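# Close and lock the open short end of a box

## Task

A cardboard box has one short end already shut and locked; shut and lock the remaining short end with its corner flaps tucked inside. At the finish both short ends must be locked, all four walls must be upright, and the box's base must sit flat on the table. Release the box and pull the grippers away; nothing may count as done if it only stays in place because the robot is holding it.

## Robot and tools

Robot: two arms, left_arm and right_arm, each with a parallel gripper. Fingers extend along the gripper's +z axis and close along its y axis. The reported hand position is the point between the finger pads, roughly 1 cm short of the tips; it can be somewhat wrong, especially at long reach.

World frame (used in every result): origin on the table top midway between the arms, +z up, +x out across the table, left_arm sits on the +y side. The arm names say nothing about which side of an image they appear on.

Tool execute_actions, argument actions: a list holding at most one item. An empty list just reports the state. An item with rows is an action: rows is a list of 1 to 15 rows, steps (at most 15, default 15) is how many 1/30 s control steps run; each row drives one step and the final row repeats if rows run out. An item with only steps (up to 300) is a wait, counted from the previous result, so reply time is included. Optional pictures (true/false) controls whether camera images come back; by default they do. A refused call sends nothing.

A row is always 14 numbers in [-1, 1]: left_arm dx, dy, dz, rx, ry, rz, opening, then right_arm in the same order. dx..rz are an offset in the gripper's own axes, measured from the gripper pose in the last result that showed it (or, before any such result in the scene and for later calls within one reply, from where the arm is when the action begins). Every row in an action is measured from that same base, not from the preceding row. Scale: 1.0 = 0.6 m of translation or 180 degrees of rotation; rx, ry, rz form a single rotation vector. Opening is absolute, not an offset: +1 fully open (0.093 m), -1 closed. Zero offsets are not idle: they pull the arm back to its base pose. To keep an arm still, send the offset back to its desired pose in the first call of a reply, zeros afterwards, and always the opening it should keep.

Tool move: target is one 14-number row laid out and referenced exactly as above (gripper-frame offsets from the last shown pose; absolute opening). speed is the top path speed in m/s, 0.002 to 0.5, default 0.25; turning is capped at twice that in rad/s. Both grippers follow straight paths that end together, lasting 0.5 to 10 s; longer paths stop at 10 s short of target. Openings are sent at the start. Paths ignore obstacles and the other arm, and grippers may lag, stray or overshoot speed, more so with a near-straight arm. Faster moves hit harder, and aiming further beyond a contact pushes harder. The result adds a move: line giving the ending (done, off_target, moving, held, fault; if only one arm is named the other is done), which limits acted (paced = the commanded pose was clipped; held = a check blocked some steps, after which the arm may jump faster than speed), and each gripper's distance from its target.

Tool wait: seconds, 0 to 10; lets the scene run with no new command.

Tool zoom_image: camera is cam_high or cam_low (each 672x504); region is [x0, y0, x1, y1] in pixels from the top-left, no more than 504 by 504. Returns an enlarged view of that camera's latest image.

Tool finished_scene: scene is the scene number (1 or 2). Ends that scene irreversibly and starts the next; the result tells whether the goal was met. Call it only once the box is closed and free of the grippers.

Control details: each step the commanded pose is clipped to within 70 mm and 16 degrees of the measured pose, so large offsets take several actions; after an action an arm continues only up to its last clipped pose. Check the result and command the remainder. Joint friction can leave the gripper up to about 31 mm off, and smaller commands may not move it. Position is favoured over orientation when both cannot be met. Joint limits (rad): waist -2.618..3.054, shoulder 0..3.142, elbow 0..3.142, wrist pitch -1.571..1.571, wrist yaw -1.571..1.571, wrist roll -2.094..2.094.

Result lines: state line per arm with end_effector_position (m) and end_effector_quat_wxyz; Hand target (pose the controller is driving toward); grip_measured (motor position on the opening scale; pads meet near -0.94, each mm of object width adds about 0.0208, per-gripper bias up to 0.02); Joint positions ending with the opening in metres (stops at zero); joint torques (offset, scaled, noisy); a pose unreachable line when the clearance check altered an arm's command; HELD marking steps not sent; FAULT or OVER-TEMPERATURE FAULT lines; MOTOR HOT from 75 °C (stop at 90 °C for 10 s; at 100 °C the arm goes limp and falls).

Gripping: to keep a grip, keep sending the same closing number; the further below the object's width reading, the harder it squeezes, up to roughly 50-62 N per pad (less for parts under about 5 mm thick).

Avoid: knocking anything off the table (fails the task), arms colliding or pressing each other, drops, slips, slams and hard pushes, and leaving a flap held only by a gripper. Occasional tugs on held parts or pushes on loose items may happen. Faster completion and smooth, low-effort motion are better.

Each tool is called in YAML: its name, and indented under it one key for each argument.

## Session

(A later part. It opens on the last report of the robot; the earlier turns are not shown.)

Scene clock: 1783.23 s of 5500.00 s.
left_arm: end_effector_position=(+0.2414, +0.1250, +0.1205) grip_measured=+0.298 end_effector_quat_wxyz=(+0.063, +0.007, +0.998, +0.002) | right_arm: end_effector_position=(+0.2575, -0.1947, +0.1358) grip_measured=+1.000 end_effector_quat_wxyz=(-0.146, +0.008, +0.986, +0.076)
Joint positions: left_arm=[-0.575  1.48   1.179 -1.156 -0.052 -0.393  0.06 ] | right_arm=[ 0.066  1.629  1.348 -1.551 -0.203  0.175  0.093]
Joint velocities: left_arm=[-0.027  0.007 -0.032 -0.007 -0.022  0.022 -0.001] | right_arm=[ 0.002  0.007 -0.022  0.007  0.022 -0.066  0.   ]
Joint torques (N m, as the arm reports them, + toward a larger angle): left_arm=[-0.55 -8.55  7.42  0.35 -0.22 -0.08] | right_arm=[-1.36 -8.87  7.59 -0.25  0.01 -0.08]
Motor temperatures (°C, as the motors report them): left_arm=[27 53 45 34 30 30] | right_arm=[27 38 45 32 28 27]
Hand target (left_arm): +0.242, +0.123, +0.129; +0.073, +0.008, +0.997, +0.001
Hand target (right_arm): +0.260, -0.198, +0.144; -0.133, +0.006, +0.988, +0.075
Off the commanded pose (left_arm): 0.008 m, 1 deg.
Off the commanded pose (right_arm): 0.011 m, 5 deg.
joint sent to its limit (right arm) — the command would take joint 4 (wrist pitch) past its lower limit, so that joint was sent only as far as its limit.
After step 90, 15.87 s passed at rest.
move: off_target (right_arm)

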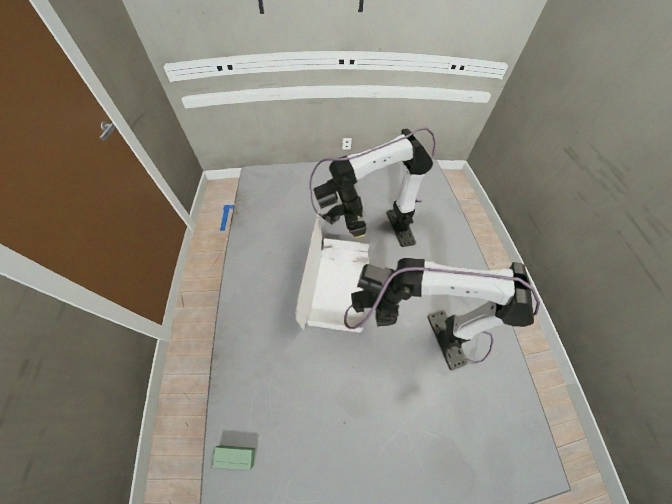

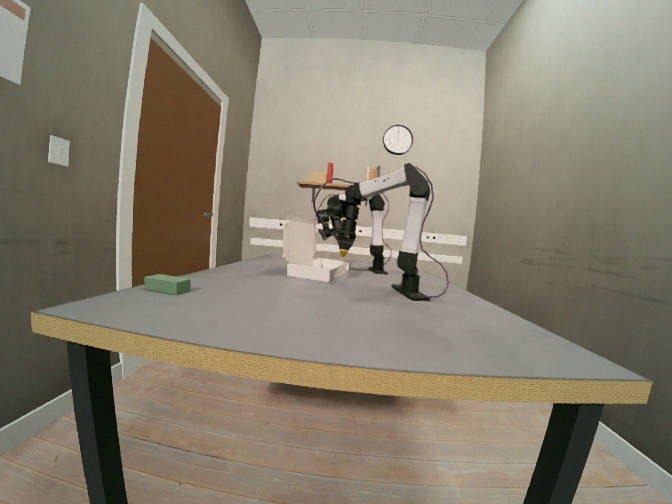

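move:
  target: [0,-0.245,0,0,0.04,0,0.3, 0,-0.1,0,0,-0.09,0,1]

move:
  target: [0,0,0,0,0,0.55,0.5, 0,0,0,0,0,0,1]
  speed: 0.5

zoom_image:
  camera: "cam_low"
  region: [280, 210, 380, 290]

Scene clock: 1797.83 s of 5500.00 s.
left_arm: end_effector_position=(+0.2383, -0.0205, +0.1206) grip_measured=+0.298 end_effector_quat_wxyz=(+0.005, +0.010, +1.000, -0.002) | right_arm: end_effector_position=(+0.2553, -0.2500, +0.1269) grip_measured=+1.000 end_effector_quat_wxyz=(-0.017, +0.019, +0.997, +0.077)
Joint positions: left_arm=[-0.942  1.875  1.625 -1.311 -0.005 -0.756  0.06 ] | right_arm=[-0.148  1.377  1.115 -1.345 -0.154  0.008  0.093]
Joint velocities: left_arm=[-0.017  0.012 -0.017 -0.066  0.037 -0.022 -0.001] | right_arm=[-0.017 -0.002  0.012 -0.051 -0.051  0.007  0.   ]
Joint torques (N m, as the arm reports them, + toward a larger angle): left_arm=[-0.05 -9.89  7.17  0.11 -0.06  0.03] | right_arm=[-1.46 -6.77  5.13  0.63 -0.01 -0.08]
Motor temperatures (°C, as the motors report them): left_arm=[27 52 47 33 30 30] | right_arm=[27 39 45 32 28 27]
Hand target (left_arm): +0.238, -0.023, +0.120; +0.000, +0.007, +1.000, +0.000
Hand target (right_arm): +0.256, -0.253, +0.126; -0.006, +0.019, +0.997, +0.075
Off the commanded pose (left_arm): 0.002 m, 1 deg.
Off the commanded pose (right_arm): 0.004 m, 1 deg.
After step 90, 10.33 s passed at rest.
move: done

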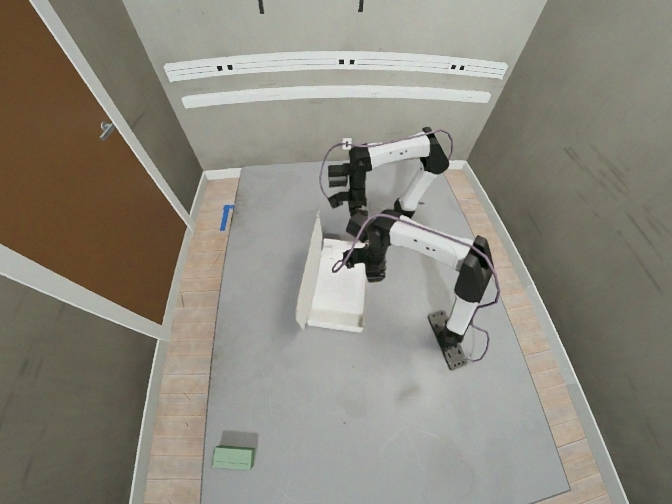

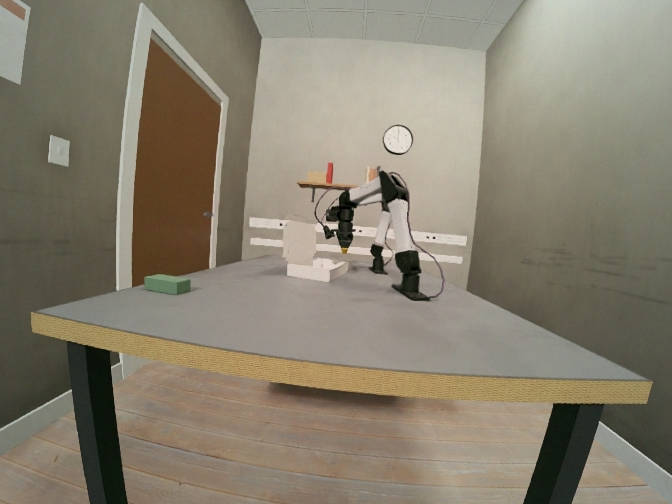

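Scene clock: 1800.30 s of 5500.00 s.
left_arm: end_effector_position=(+0.2385, -0.0204, +0.1206) grip_measured=+0.498 end_effector_quat_wxyz=(+0.005, +0.763, +0.646, +0.004) | right_arm: end_effector_position=(+0.2553, -0.2500, +0.1269) grip_measured=+1.000 end_effector_quat_wxyz=(-0.017, +0.019, +0.997, +0.077)
Joint positions: left_arm=[-0.942  1.875  1.625 -1.311 -0.006  0.962  0.069] | right_arm=[-0.148  1.377  1.115 -1.345 -0.154  0.008  0.093]
Joint velocities: left_arm=[ 0.012 -0.002 -0.022  0.022 -0.037  0.095 -0.001] | right_arm=[ 0.007 -0.007  0.007 -0.022 -0.022 -0.051  0.   ]
Joint torques (N m, as the arm reports them, + toward a larger angle): left_arm=[  0.35 -11.47   6.07   0.22   0.02   0.15] | right_arm=[-0.13 -5.29  6.38  0.46 -0.04 -0.01]
Motor temperatures (°C, as the motors report them): left_arm=[27 52 47 33 30 30] | right_arm=[27 39 45 32 28 27]
Hand target (left_arm): +0.238, -0.021, +0.121; +0.005, +0.767, +0.642, +0.003
Hand target (right_arm): +0.255, -0.250, +0.127; -0.017, +0.019, +0.997, +0.077
Off the commanded pose (left_arm): 0.000 m, 1 deg.
Off the commanded pose (right_arm): 0.000 m, 0 deg.
move: done

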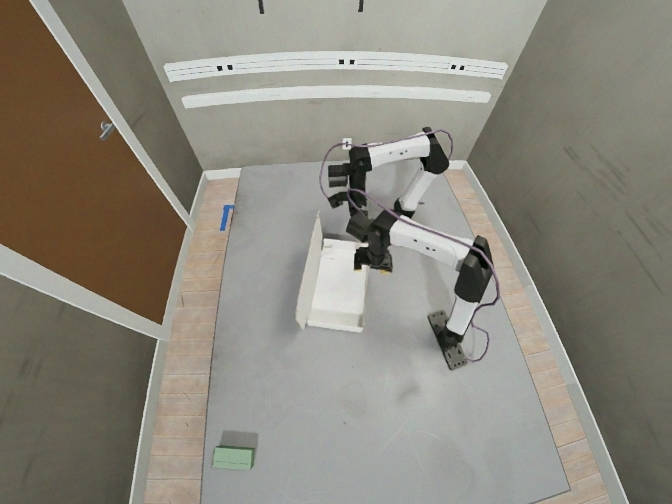

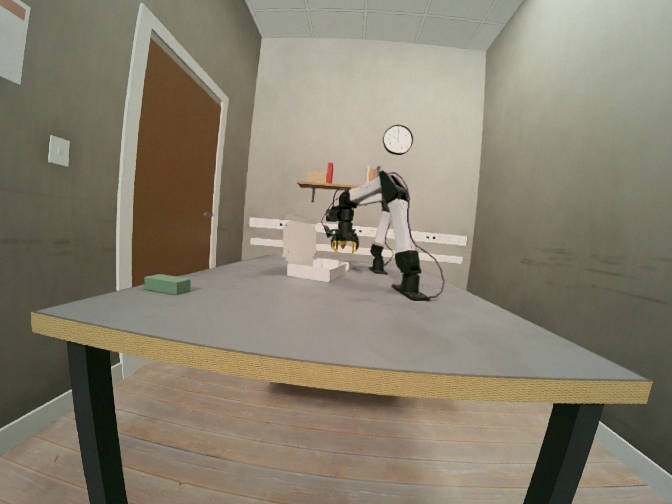

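Region (280, 210, 380, 290) of cam_low's 672x504 image, scaled by 5.040, with more detail than that image has; it fills the top 403 rows of this view, and the rest is white.

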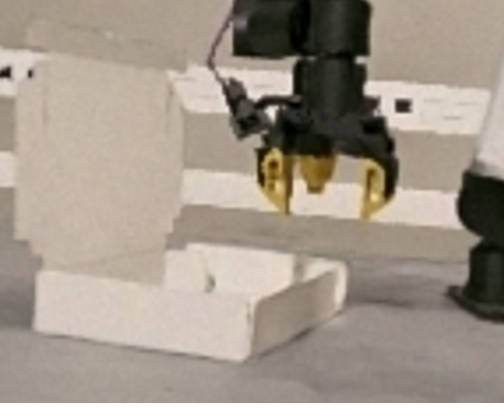

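move:
  target: [0,0,0.15,0,0,0,0.5, 0,0,0,0,0,0,1]
  speed: 0.12

move:
  target: [0,0,0.01,0,0,0,-1, -0.03,-0.04,0.11,-0.28,0,0,1]
  speed: 0.15

move:
  target: [0,0.05,-0.055,0,0,-0.05,-1, 0,0,0,0,0,0,1]
  speed: 0.06

zoom_image:
  camera: "cam_high"
  region: [280, 190, 430, 340]

zoom_image:
  camera: "cam_low"
  region: [280, 210, 380, 290]

Scene clock: 1814.77 s of 5500.00 s.
left_arm: end_effector_position=(+0.2404, -0.0222, +0.0373) grip_measured=+0.498 end_effector_quat_wxyz=(+0.009, +0.764, +0.645, +0.004) | right_arm: end_effector_position=(+0.2553, -0.2500, +0.1269) grip_measured=+1.000 end_effector_quat_wxyz=(-0.017, +0.019, +0.997, +0.077)
Joint positions: left_arm=[-0.942  1.931  1.364 -0.986 -0.006  0.964  0.069] | right_arm=[-0.148  1.377  1.115 -1.345 -0.154  0.008  0.093]
Joint velocities: left_arm=[-0.012  0.002  0.002 -0.022  0.051 -0.022  0.001] | right_arm=[ 0.002  0.022 -0.012  0.007  0.022  0.051  0.   ]
Joint torques (N m, as the arm reports them, + toward a larger angle): left_arm=[  0.13 -10.6    4.57   0.35  -0.03   0.02] | right_arm=[-0.25 -5.35  6.44  0.45 -0.05 -0.01]
Motor temperatures (°C, as the motors report them): left_arm=[27 54 46 33 30 30] | right_arm=[27 38 45 32 28 27]
Hand target (left_arm): +0.239, -0.021, +0.030; +0.005, +0.763, +0.646, +0.004
Hand target (right_arm): +0.255, -0.250, +0.127; -0.017, +0.019, +0.997, +0.077
Off the commanded pose (left_arm): 0.007 m, 0 deg.
Off the commanded pose (right_arm): 0.000 m, 0 deg.
After step 90, 10.13 s passed at rest.
move: done

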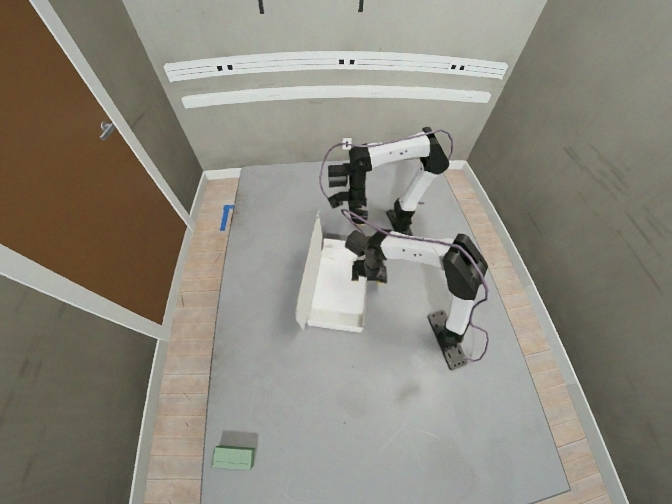

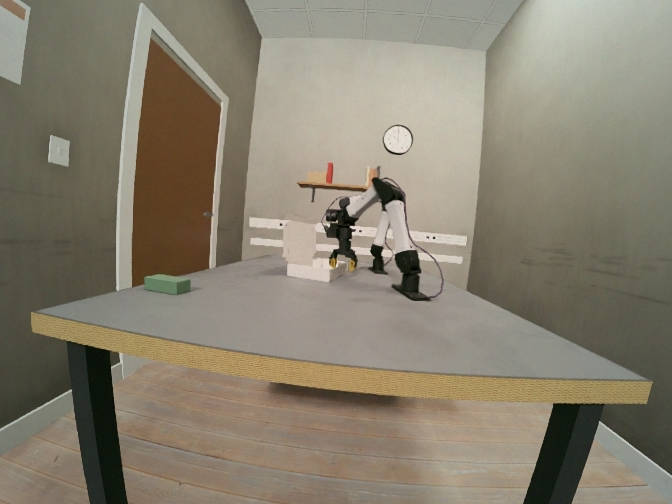

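Scene clock: 1818.13 s of 5500.00 s.
left_arm: end_effector_position=(+0.2407, -0.0223, +0.0373) grip_measured=-0.996 end_effector_quat_wxyz=(+0.009, +0.764, +0.646, +0.004) | right_arm: end_effector_position=(+0.2681, -0.2610, +0.0573) grip_measured=+1.000 end_effector_quat_wxyz=(-0.017, +0.021, +0.874, +0.485)
Joint positions: left_arm=[-0.941  1.931  1.364 -0.985 -0.006  0.963  0.   ] | right_arm=[-0.652  1.933  1.022 -1.35  -0.813 -0.79   0.093]
Joint velocities: left_arm=[ 0.007 -0.022  0.012 -0.022  0.066 -0.007  0.   ] | right_arm=[ 0.012  0.002 -0.002 -0.037  0.022 -0.007  0.   ]
Joint torques (N m, as the arm reports them, + toward a larger angle): left_arm=[  0.26 -10.83   4.62   0.4   -0.03   0.07] | right_arm=[-0.84 -7.33  4.87 -1.02 -0.39 -0.13]
Motor temperatures (°C, as the motors report them): left_arm=[27 54 46 33 30 30] | right_arm=[27 38 45 32 28 27]
Hand target (left_arm): +0.240, -0.022, +0.031; +0.009, +0.764, +0.645, +0.004
Hand target (right_arm): +0.270, -0.262, +0.059; -0.015, +0.024, +0.870, +0.493
Off the commanded pose (left_arm): 0.006 m, 0 deg.
Off the commanded pose (right_arm): 0.004 m, 2 deg.
move: done

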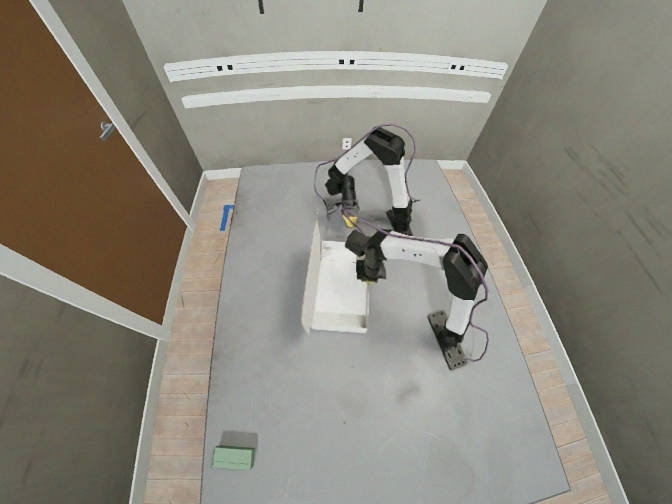

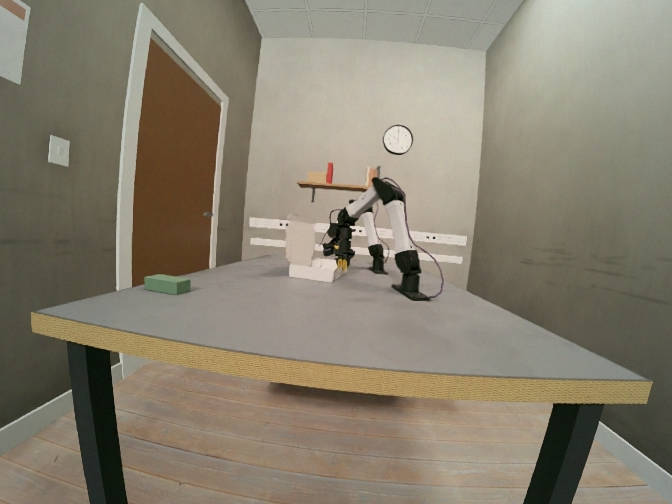

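Scene clock: 1819.90 s of 5500.00 s.
left_arm: end_effector_position=(+0.2639, -0.0277, +0.0703) grip_measured=-0.996 end_effector_quat_wxyz=(+0.009, +0.717, +0.697, +0.003) | right_arm: end_effector_position=(+0.2681, -0.2610, +0.0573) grip_measured=+1.000 end_effector_quat_wxyz=(-0.017, +0.021, +0.874, +0.485)
Joint positions: left_arm=[-0.907  1.976  1.562 -1.138 -0.004  0.859  0.   ] | right_arm=[-0.652  1.933  1.022 -1.35  -0.813 -0.79   0.093]
Joint velocities: left_arm=[ 0.012 -0.012  0.022 -0.037  0.037  0.007  0.   ] | right_arm=[-0.002 -0.002 -0.007  0.022  0.037 -0.022  0.   ]
Joint torques (N m, as the arm reports them, + toward a larger angle): left_arm=[  1.17 -11.19   7.4    0.22  -0.07   0.01] | right_arm=[-0.29 -8.77  3.91 -0.87 -0.3  -0.05]
Motor temperatures (°C, as the motors report them): left_arm=[27 55 46 33 30 30] | right_arm=[27 38 45 32 28 27]
Hand target (left_arm): +0.270, -0.027, +0.071; +0.010, +0.711, +0.703, +0.003
Hand target (right_arm): +0.268, -0.261, +0.057; -0.017, +0.021, +0.874, +0.485
Off the commanded pose (left_arm): 0.006 m, 1 deg.
Off the commanded pose (right_arm): 0.000 m, 0 deg.
move: done

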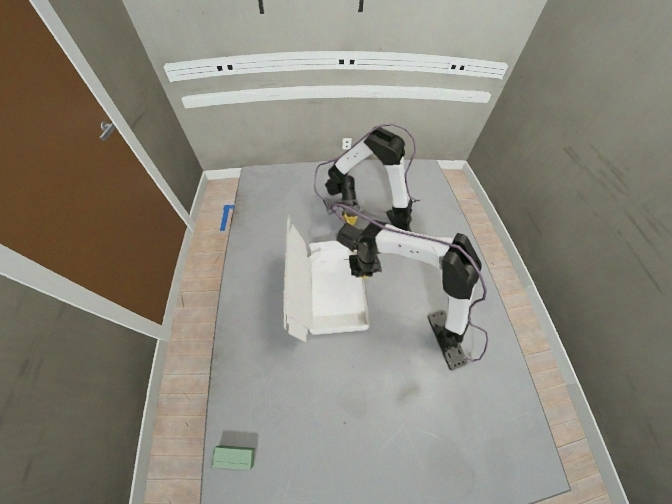

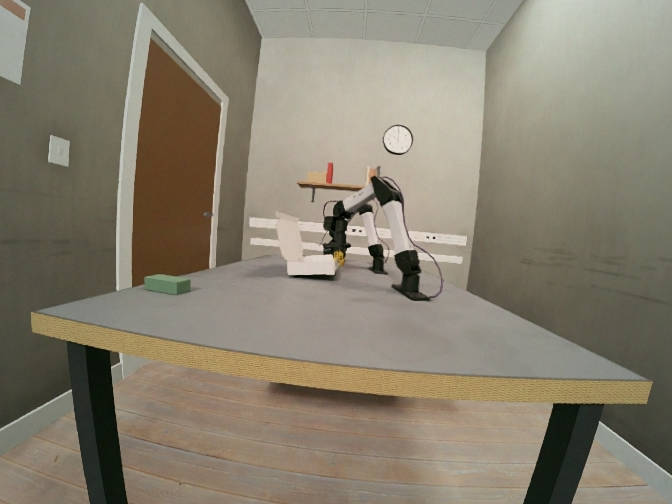

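Region (280, 190, 430, 340) of cam_high's 672x504 image, scaled by 3.360, with more detail than that image has.

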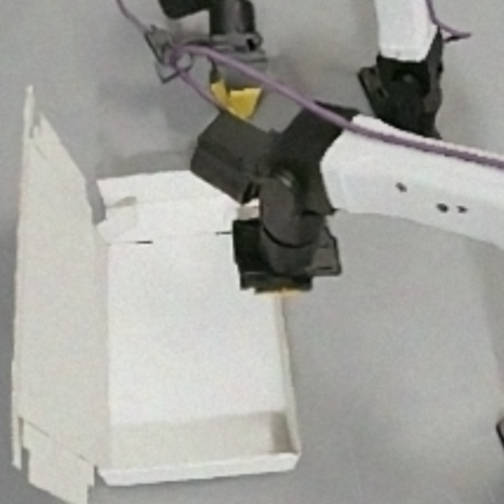

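Region (280, 210, 380, 290) of cam_low's 672x504 image, scaled by 5.040, with more detail than that image has; it fills the top 403 rows of this view, and the rest is white.

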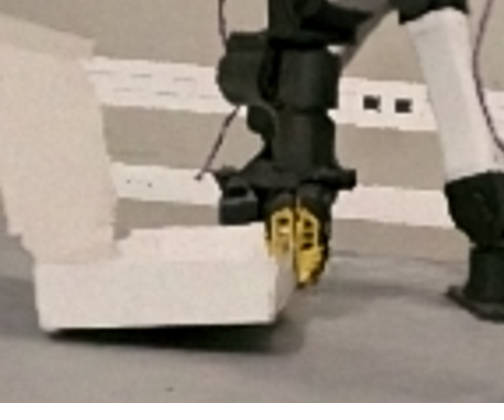

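move:
  target: [0,-0.125,-0.01,0,0,0,-1, -0.02,0.06,0.10,0,0,0,1]
  speed: 0.07

zoom_image:
  camera: "cam_high"
  region: [280, 190, 430, 340]

Scene clock: 1827.70 s of 5500.00 s.
left_arm: end_effector_position=(+0.1897, -0.0227, +0.0735) grip_measured=-0.996 end_effector_quat_wxyz=(-0.003, +0.717, +0.697, +0.000) | right_arm: end_effector_position=(+0.2803, -0.1959, +0.0572) grip_measured=+1.000 end_effector_quat_wxyz=(-0.028, +0.030, +0.873, +0.485)
Joint positions: left_arm=[-1.05   1.791  1.33  -1.116  0.     0.716  0.   ] | right_arm=[-0.399  1.821  0.911 -1.107 -0.947 -0.441  0.093]
Joint velocities: left_arm=[-0.012  0.012  0.017  0.066  0.022 -0.051  0.   ] | right_arm=[-0.002  0.012 -0.012  0.022 -0.007  0.037  0.   ]
Joint torques (N m, as the arm reports them, + toward a larger angle): left_arm=[ -0.63 -12.32   4.65   0.36  -0.09   0.02] | right_arm=[ 1.11 -9.36  2.92  0.03 -0.43 -0.01]
Motor temperatures (°C, as the motors report them): left_arm=[27 55 47 32 30 30] | right_arm=[27 39 44 32 28 27]
Hand target (left_arm): +0.189, -0.025, +0.076; +0.010, +0.718, +0.696, +0.002
Hand target (right_arm): +0.281, -0.192, +0.056; -0.017, +0.021, +0.874, +0.486
Off the commanded pose (left_arm): 0.003 m, 1 deg.
Off the commanded pose (right_arm): 0.005 m, 2 deg.
After step 90, 3.20 s passed at rest.
move: done

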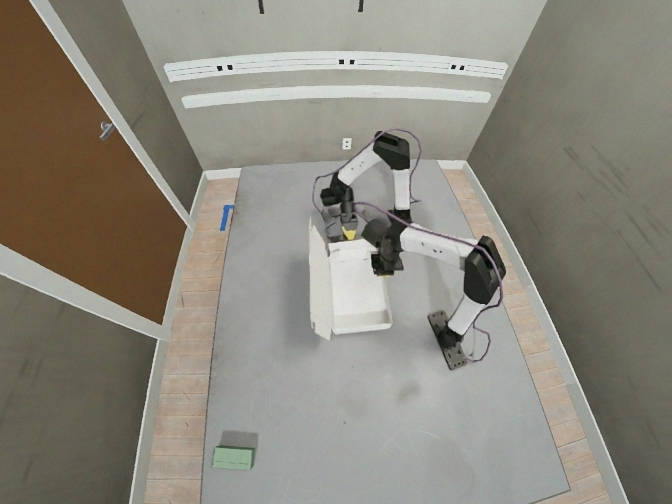

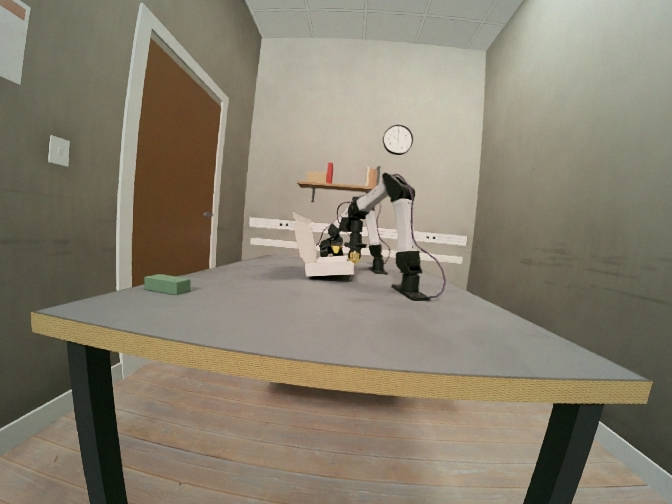

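Region (280, 190, 430, 340) of cam_high's 672x504 image, scaled by 3.360, with more detail than that image has.

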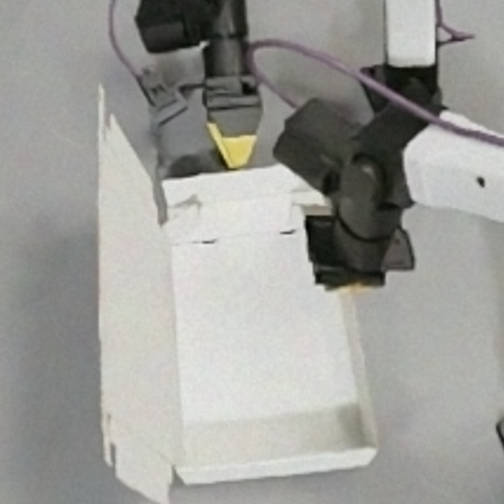

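move:
  target: [0,0,0,0,0,0,-1, 0,0.048,0.08,0,0,0,1]
  speed: 0.04

zoom_image:
  camera: "cam_high"
  region: [300, 200, 420, 290]

Scene clock: 1845.70 s of 5500.00 s.
left_arm: end_effector_position=(+0.1895, -0.0231, +0.0735) grip_measured=-0.996 end_effector_quat_wxyz=(-0.003, +0.717, +0.697, -0.001) | right_arm: end_effector_position=(+0.2835, -0.1451, +0.0570) grip_measured=+1.000 end_effector_quat_wxyz=(-0.034, +0.038, +0.874, +0.483)
Joint positions: left_arm=[-1.05   1.791  1.33  -1.115  0.002  0.715  0.   ] | right_arm=[-0.193  1.717  0.814 -0.824 -1.004 -0.071  0.093]
Joint velocities: left_arm=[ 0.002 -0.002 -0.002 -0.066  0.022  0.022  0.   ] | right_arm=[ 0.007  0.002 -0.002  0.022 -0.037  0.081  0.   ]
Joint torques (N m, as the arm reports them, + toward a larger angle): left_arm=[  0.27 -10.44   5.75   0.16  -0.04   0.02] | right_arm=[ 1.26 -8.55  3.32  0.57 -0.46  0.01]
Motor temperatures (°C, as the motors report them): left_arm=[27 57 46 32 30 30] | right_arm=[27 40 43 32 28 27]
Hand target (left_arm): +0.190, -0.023, +0.073; -0.003, +0.717, +0.697, +0.000
Hand target (right_arm): +0.281, -0.141, +0.056; -0.028, +0.030, +0.873, +0.486
Off the commanded pose (left_arm): 0.000 m, 0 deg.
Off the commanded pose (right_arm): 0.005 m, 1 deg.
After step 90, 13.17 s passed at rest.
move: done

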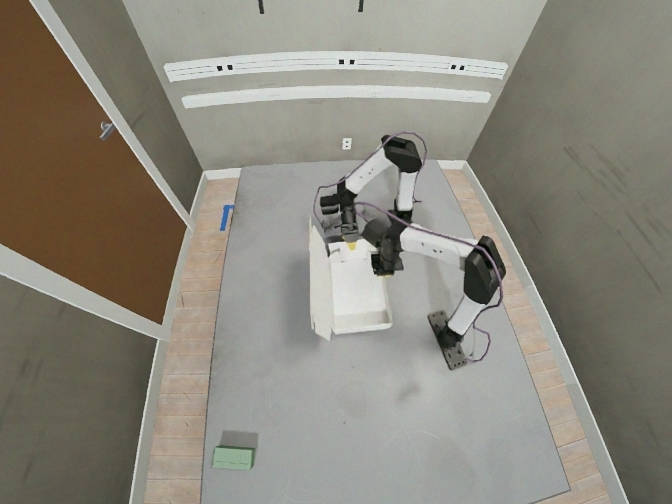

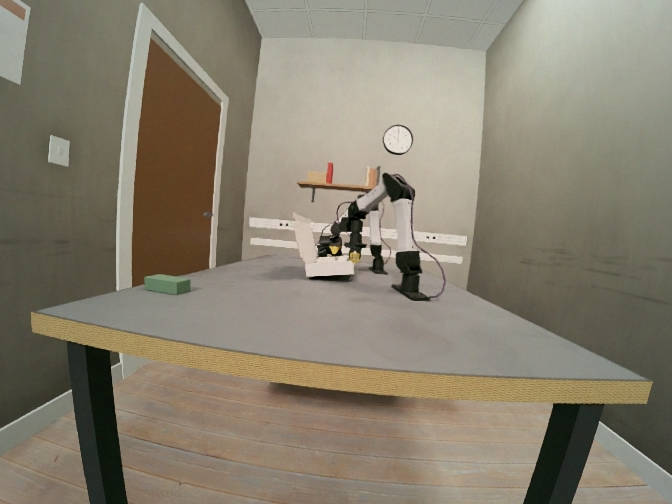

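Region (300, 200, 420, 290) of cam_high's 672x504 image, scaled by 4.200, with more detail than that image has; it fills the top 378 rows of this view, and the rest is white.

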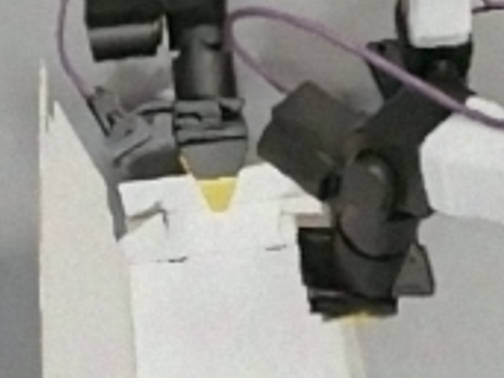

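Same as before. Lower the box, then lift with right.

move:
  target: [0,0,0.08,0,0,0,-1, 0,0.012,0.015,0,0,0,1]
  speed: 0.04

move:
  target: [0,0,0.03,0,0,0,-1, 0,0.075,0.0,0.03,0,0,1]
  speed: 0.04

zoom_image:
  camera: "cam_high"
  region: [300, 200, 420, 290]

zoom_image:
  camera: "cam_low"
  region: [280, 210, 380, 290]

Scene clock: 1865.43 s of 5500.00 s.
left_arm: end_effector_position=(+0.1882, -0.0216, +0.0366) grip_measured=-0.996 end_effector_quat_wxyz=(-0.003, +0.716, +0.698, -0.001) | right_arm: end_effector_position=(+0.2858, -0.1397, +0.0568) grip_measured=+1.000 end_effector_quat_wxyz=(-0.041, +0.049, +0.876, +0.478)
Joint positions: left_arm=[-1.05   1.825  1.219 -0.972  0.003  0.712  0.   ] | right_arm=[-0.167  1.71   0.814 -0.791 -0.997  0.002  0.093]
Joint velocities: left_arm=[-0.002 -0.002 -0.002 -0.022 -0.051  0.037  0.   ] | right_arm=[ 0.022  0.017  0.002  0.007 -0.051  0.051  0.   ]
Joint torques (N m, as the arm reports them, + toward a larger angle): left_arm=[ 0.03 -8.12  4.22  0.56  0.01  0.07] | right_arm=[ 1.53 -8.8   3.7   0.61 -0.53  0.02]
Motor temperatures (°C, as the motors report them): left_arm=[27 56 46 32 30 30] | right_arm=[27 41 42 32 28 27]
Hand target (left_arm): +0.189, -0.023, +0.026; -0.003, +0.717, +0.697, -0.001
Hand target (right_arm): +0.284, -0.134, +0.058; -0.034, +0.038, +0.874, +0.484
Off the commanded pose (left_arm): 0.011 m, 0 deg.
Off the commanded pose (right_arm): 0.006 m, 2 deg.
After step 90, 15.30 s passed at rest.
move: off_target (left_arm)

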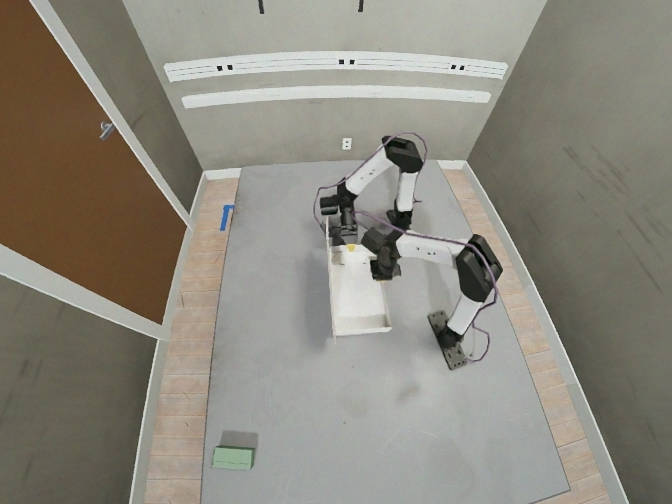

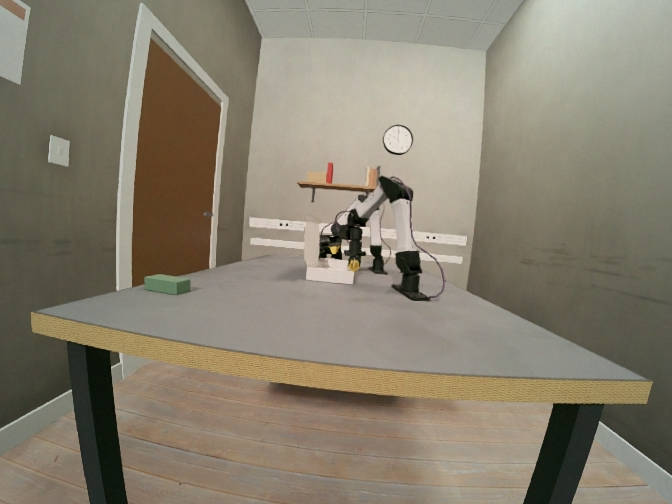

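Scene clock: 1866.87 s of 5500.00 s.
left_arm: end_effector_position=(+0.1877, -0.0212, +0.0357) grip_measured=-0.996 end_effector_quat_wxyz=(-0.004, +0.714, +0.700, -0.001) | right_arm: end_effector_position=(+0.2872, -0.1260, +0.0776) grip_measured=+1.000 end_effector_quat_wxyz=(-0.050, +0.059, +0.905, +0.418)
Joint positions: left_arm=[-1.05   1.825  1.216 -0.969  0.003  0.706  0.   ] | right_arm=[-0.058  1.602  0.88  -0.838 -0.868  0.197  0.093]
Joint velocities: left_arm=[-0.012  0.007  0.022 -0.051  0.022  0.051  0.   ] | right_arm=[ 0.002 -0.017 -0.002 -0.022 -0.095  0.007  0.   ]
Joint torques (N m, as the arm reports them, + toward a larger angle): left_arm=[ 0.15 -7.84  2.72  0.73 -0.07  0.06] | right_arm=[ 1.66 -8.97  7.79  0.46 -0.68  0.05]
Motor temperatures (°C, as the motors report them): left_arm=[27 56 45 32 30 30] | right_arm=[27 41 43 32 28 27]
Hand target (left_arm): +0.188, -0.021, +0.019; -0.004, +0.716, +0.698, -0.001
Hand target (right_arm): +0.290, -0.116, +0.094; -0.043, +0.047, +0.897, +0.437
Off the commanded pose (left_arm): 0.017 m, 0 deg.
Off the commanded pose (right_arm): 0.020 m, 3 deg.
move: off_target (left_arm, right_arm)

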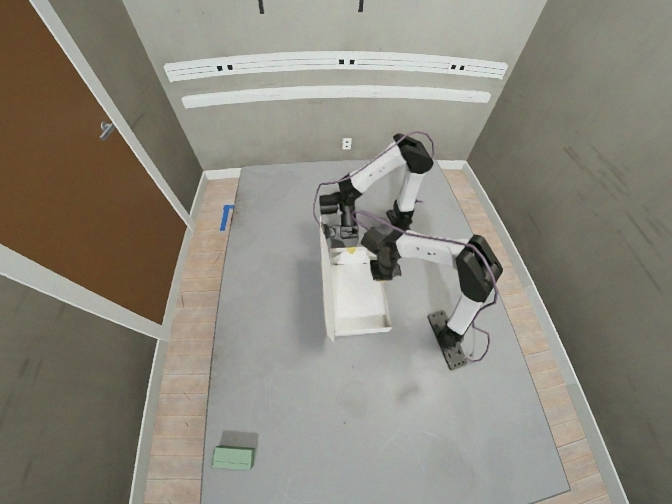

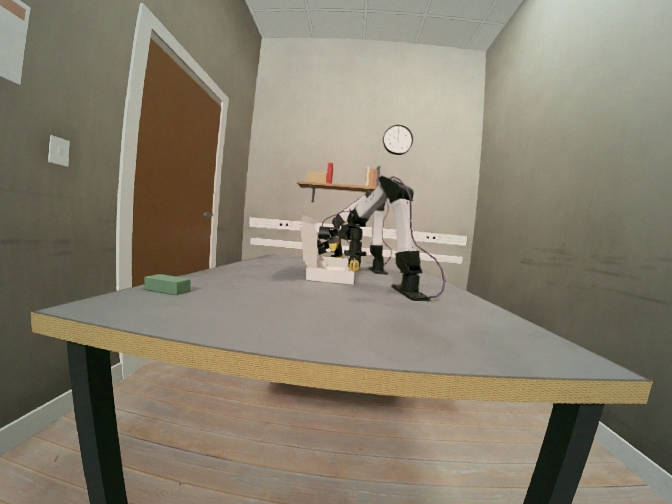

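Region (300, 200, 420, 290) of cam_high's 672x504 image, scaled by 4.200, with more detail than that image has; it fills the top 378 rows of this view, and the rest is white.

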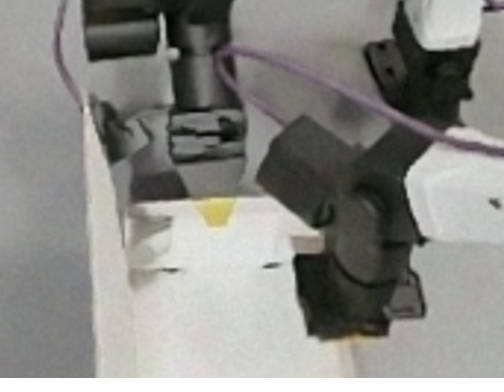

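Region (280, 210, 380, 290) of cam_low's 672x504 image, scaled by 5.040, with more detail than that image has; it fills the top 403 rows of this view, and the rest is white.

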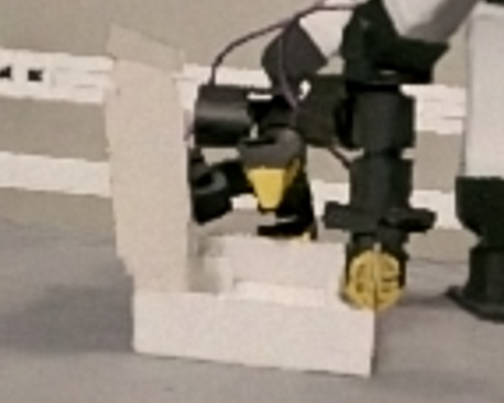

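move:
  target: [0,0,0.03,0,0,0,-1, 0,0.065,0.055,0.03,-0.01,0,1]
  speed: 0.04

zoom_image:
  camera: "cam_high"
  region: [300, 200, 420, 290]

zoom_image:
  camera: "cam_low"
  region: [280, 210, 380, 290]

Scene clock: 1884.57 s of 5500.00 s.
left_arm: end_effector_position=(+0.1857, -0.0157, +0.0353) grip_measured=-0.996 end_effector_quat_wxyz=(-0.013, +0.702, +0.712, +0.005) | right_arm: end_effector_position=(+0.2918, -0.1030, +0.0684) grip_measured=+1.000 end_effector_quat_wxyz=(-0.035, +0.088, +0.942, +0.323)
Joint positions: left_arm=[-1.05   1.823  1.211 -0.986 -0.008  0.672  0.   ] | right_arm=[ 0.127  1.557  0.894 -0.731 -0.642  0.492  0.093]
Joint velocities: left_arm=[ 0.012 -0.012 -0.017  0.037  0.007 -0.081  0.   ] | right_arm=[ 0.017  0.007 -0.017  0.007 -0.007 -0.007  0.   ]
Joint torques (N m, as the arm reports them, + toward a larger angle): left_arm=[ 0.16 -7.74  2.85  0.88  0.06  0.36] | right_arm=[ 3.37 -7.97  7.24  1.24 -1.07  0.1 ]
Motor temperatures (°C, as the motors report them): left_arm=[27 54 43 32 30 30] | right_arm=[27 41 44 32 29 27]
Hand target (left_arm): +0.187, -0.020, +0.019; -0.005, +0.714, +0.701, -0.001
Hand target (right_arm): +0.290, -0.079, +0.086; -0.040, +0.062, +0.925, +0.373
Off the commanded pose (left_arm): 0.019 m, 2 deg.
Off the commanded pose (right_arm): 0.032 m, 7 deg.
After step 90, 13.10 s passed at rest.
move: off_target (left_arm, right_arm)

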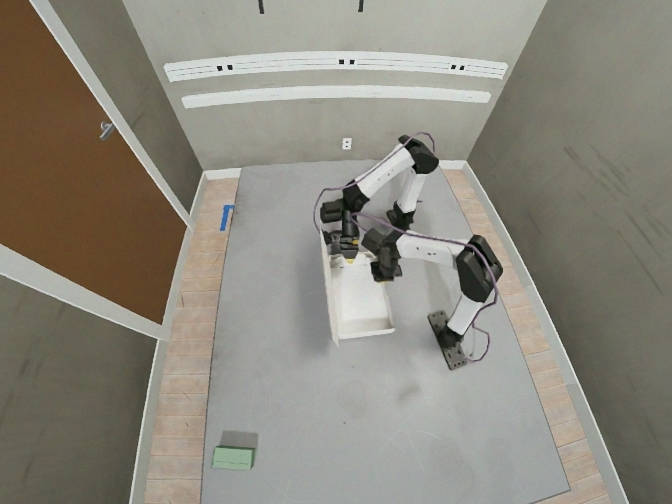

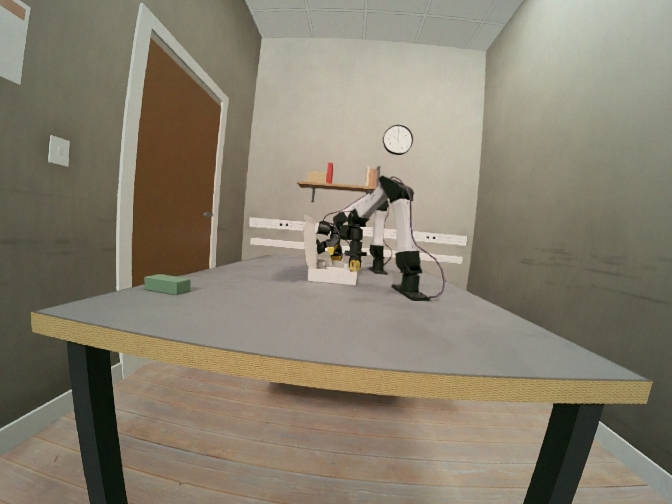

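Region (300, 200, 420, 290) of cam_high's 672x504 image, scaled by 4.200, with more detail than that image has; it fills the top 378 rows of this view, and the rest is white.

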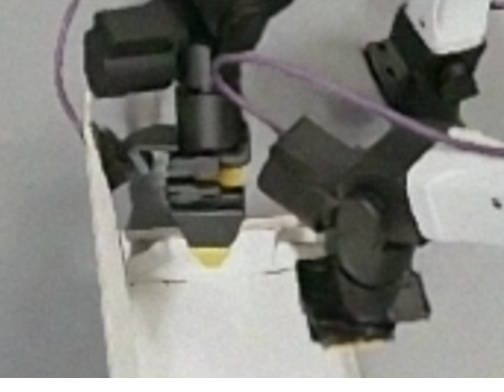

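Region (280, 210, 380, 290) of cam_low's 672x504 image, scaled by 5.040, with more detail than that image has; it fills the top 403 rows of this view, and the rest is white.

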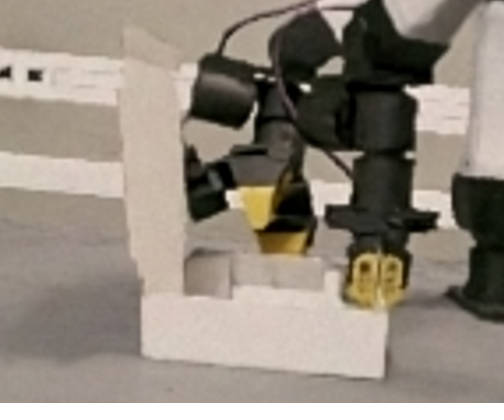

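move:
  target: [0,0,0.03,0,0,0.01,-1, 0,0.034,-0.058,-0.04,0,0,1]
  speed: 0.03

zoom_image:
  camera: "cam_high"
  region: [300, 200, 420, 290]

zoom_image:
  camera: "cam_low"
  region: [280, 210, 380, 290]

Scene clock: 1899.13 s of 5500.00 s.
left_arm: end_effector_position=(+0.1860, -0.0159, +0.0357) grip_measured=-0.996 end_effector_quat_wxyz=(-0.011, +0.702, +0.712, +0.006) | right_arm: end_effector_position=(+0.2906, -0.1072, +0.0955) grip_measured=+1.000 end_effector_quat_wxyz=(-0.045, +0.095, +0.922, +0.372)
Joint positions: left_arm=[-1.05   1.821  1.21  -0.984 -0.009  0.674  0.   ] | right_arm=[ 0.06   1.521  0.926 -0.821 -0.755  0.448  0.093]
Joint velocities: left_arm=[ 0.012 -0.012 -0.022  0.022 -0.022  0.051  0.   ] | right_arm=[ 0.012 -0.007  0.002  0.007 -0.037  0.007  0.   ]
Joint torques (N m, as the arm reports them, + toward a larger angle): left_arm=[ 0.33 -7.51  2.48  0.69 -0.03  0.32] | right_arm=[-1.44 -8.54  8.04  0.73 -0.4  -0.11]
Motor temperatures (°C, as the motors report them): left_arm=[27 52 42 33 30 30] | right_arm=[28 41 45 32 29 27]
Hand target (left_arm): +0.185, -0.015, +0.018; -0.014, +0.713, +0.701, +0.005
Hand target (right_arm): +0.296, -0.108, +0.108; -0.031, +0.089, +0.920, +0.381
Off the commanded pose (left_arm): 0.018 m, 2 deg.
Off the commanded pose (right_arm): 0.014 m, 2 deg.
After step 90, 9.20 s passed at rest.
move: off_target (left_arm, right_arm)

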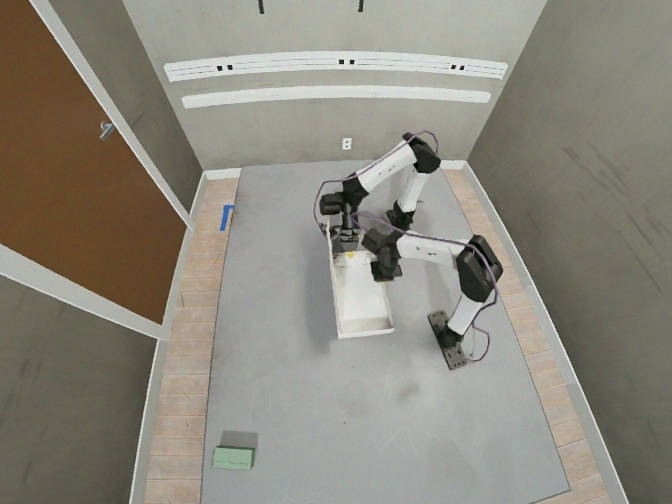

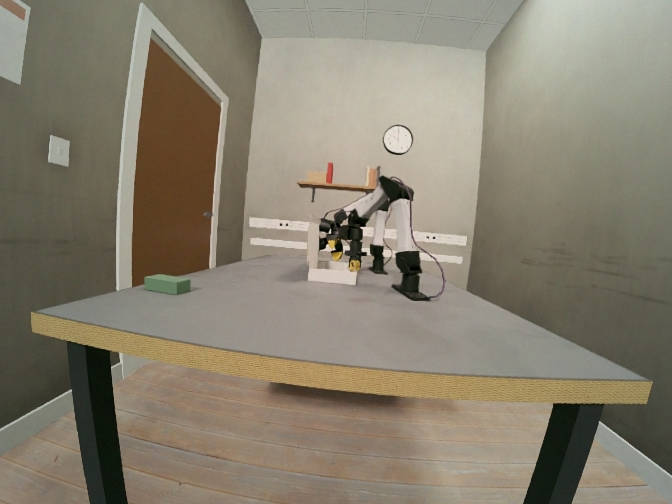

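Region (300, 200, 420, 290) of cam_high's 672x504 image, scaled by 4.200, with more detail than that image has; it fills the top 378 rows of this view, and the rest is white.

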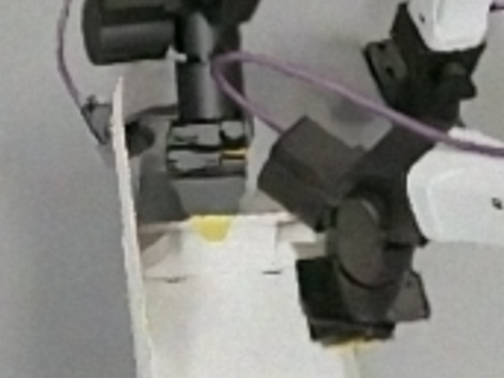

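Region (280, 210, 380, 290) of cam_low's 672x504 image, scaled by 5.040, with more detail than that image has; it fills the top 403 rows of this view, and the rest is white.

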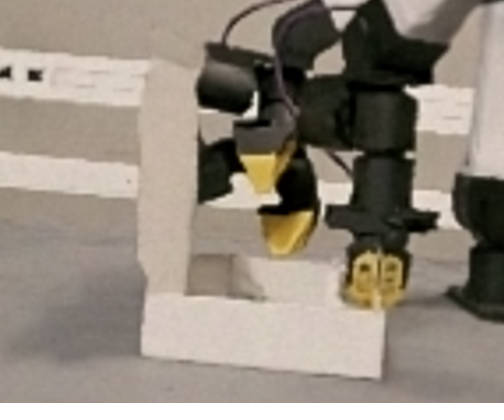

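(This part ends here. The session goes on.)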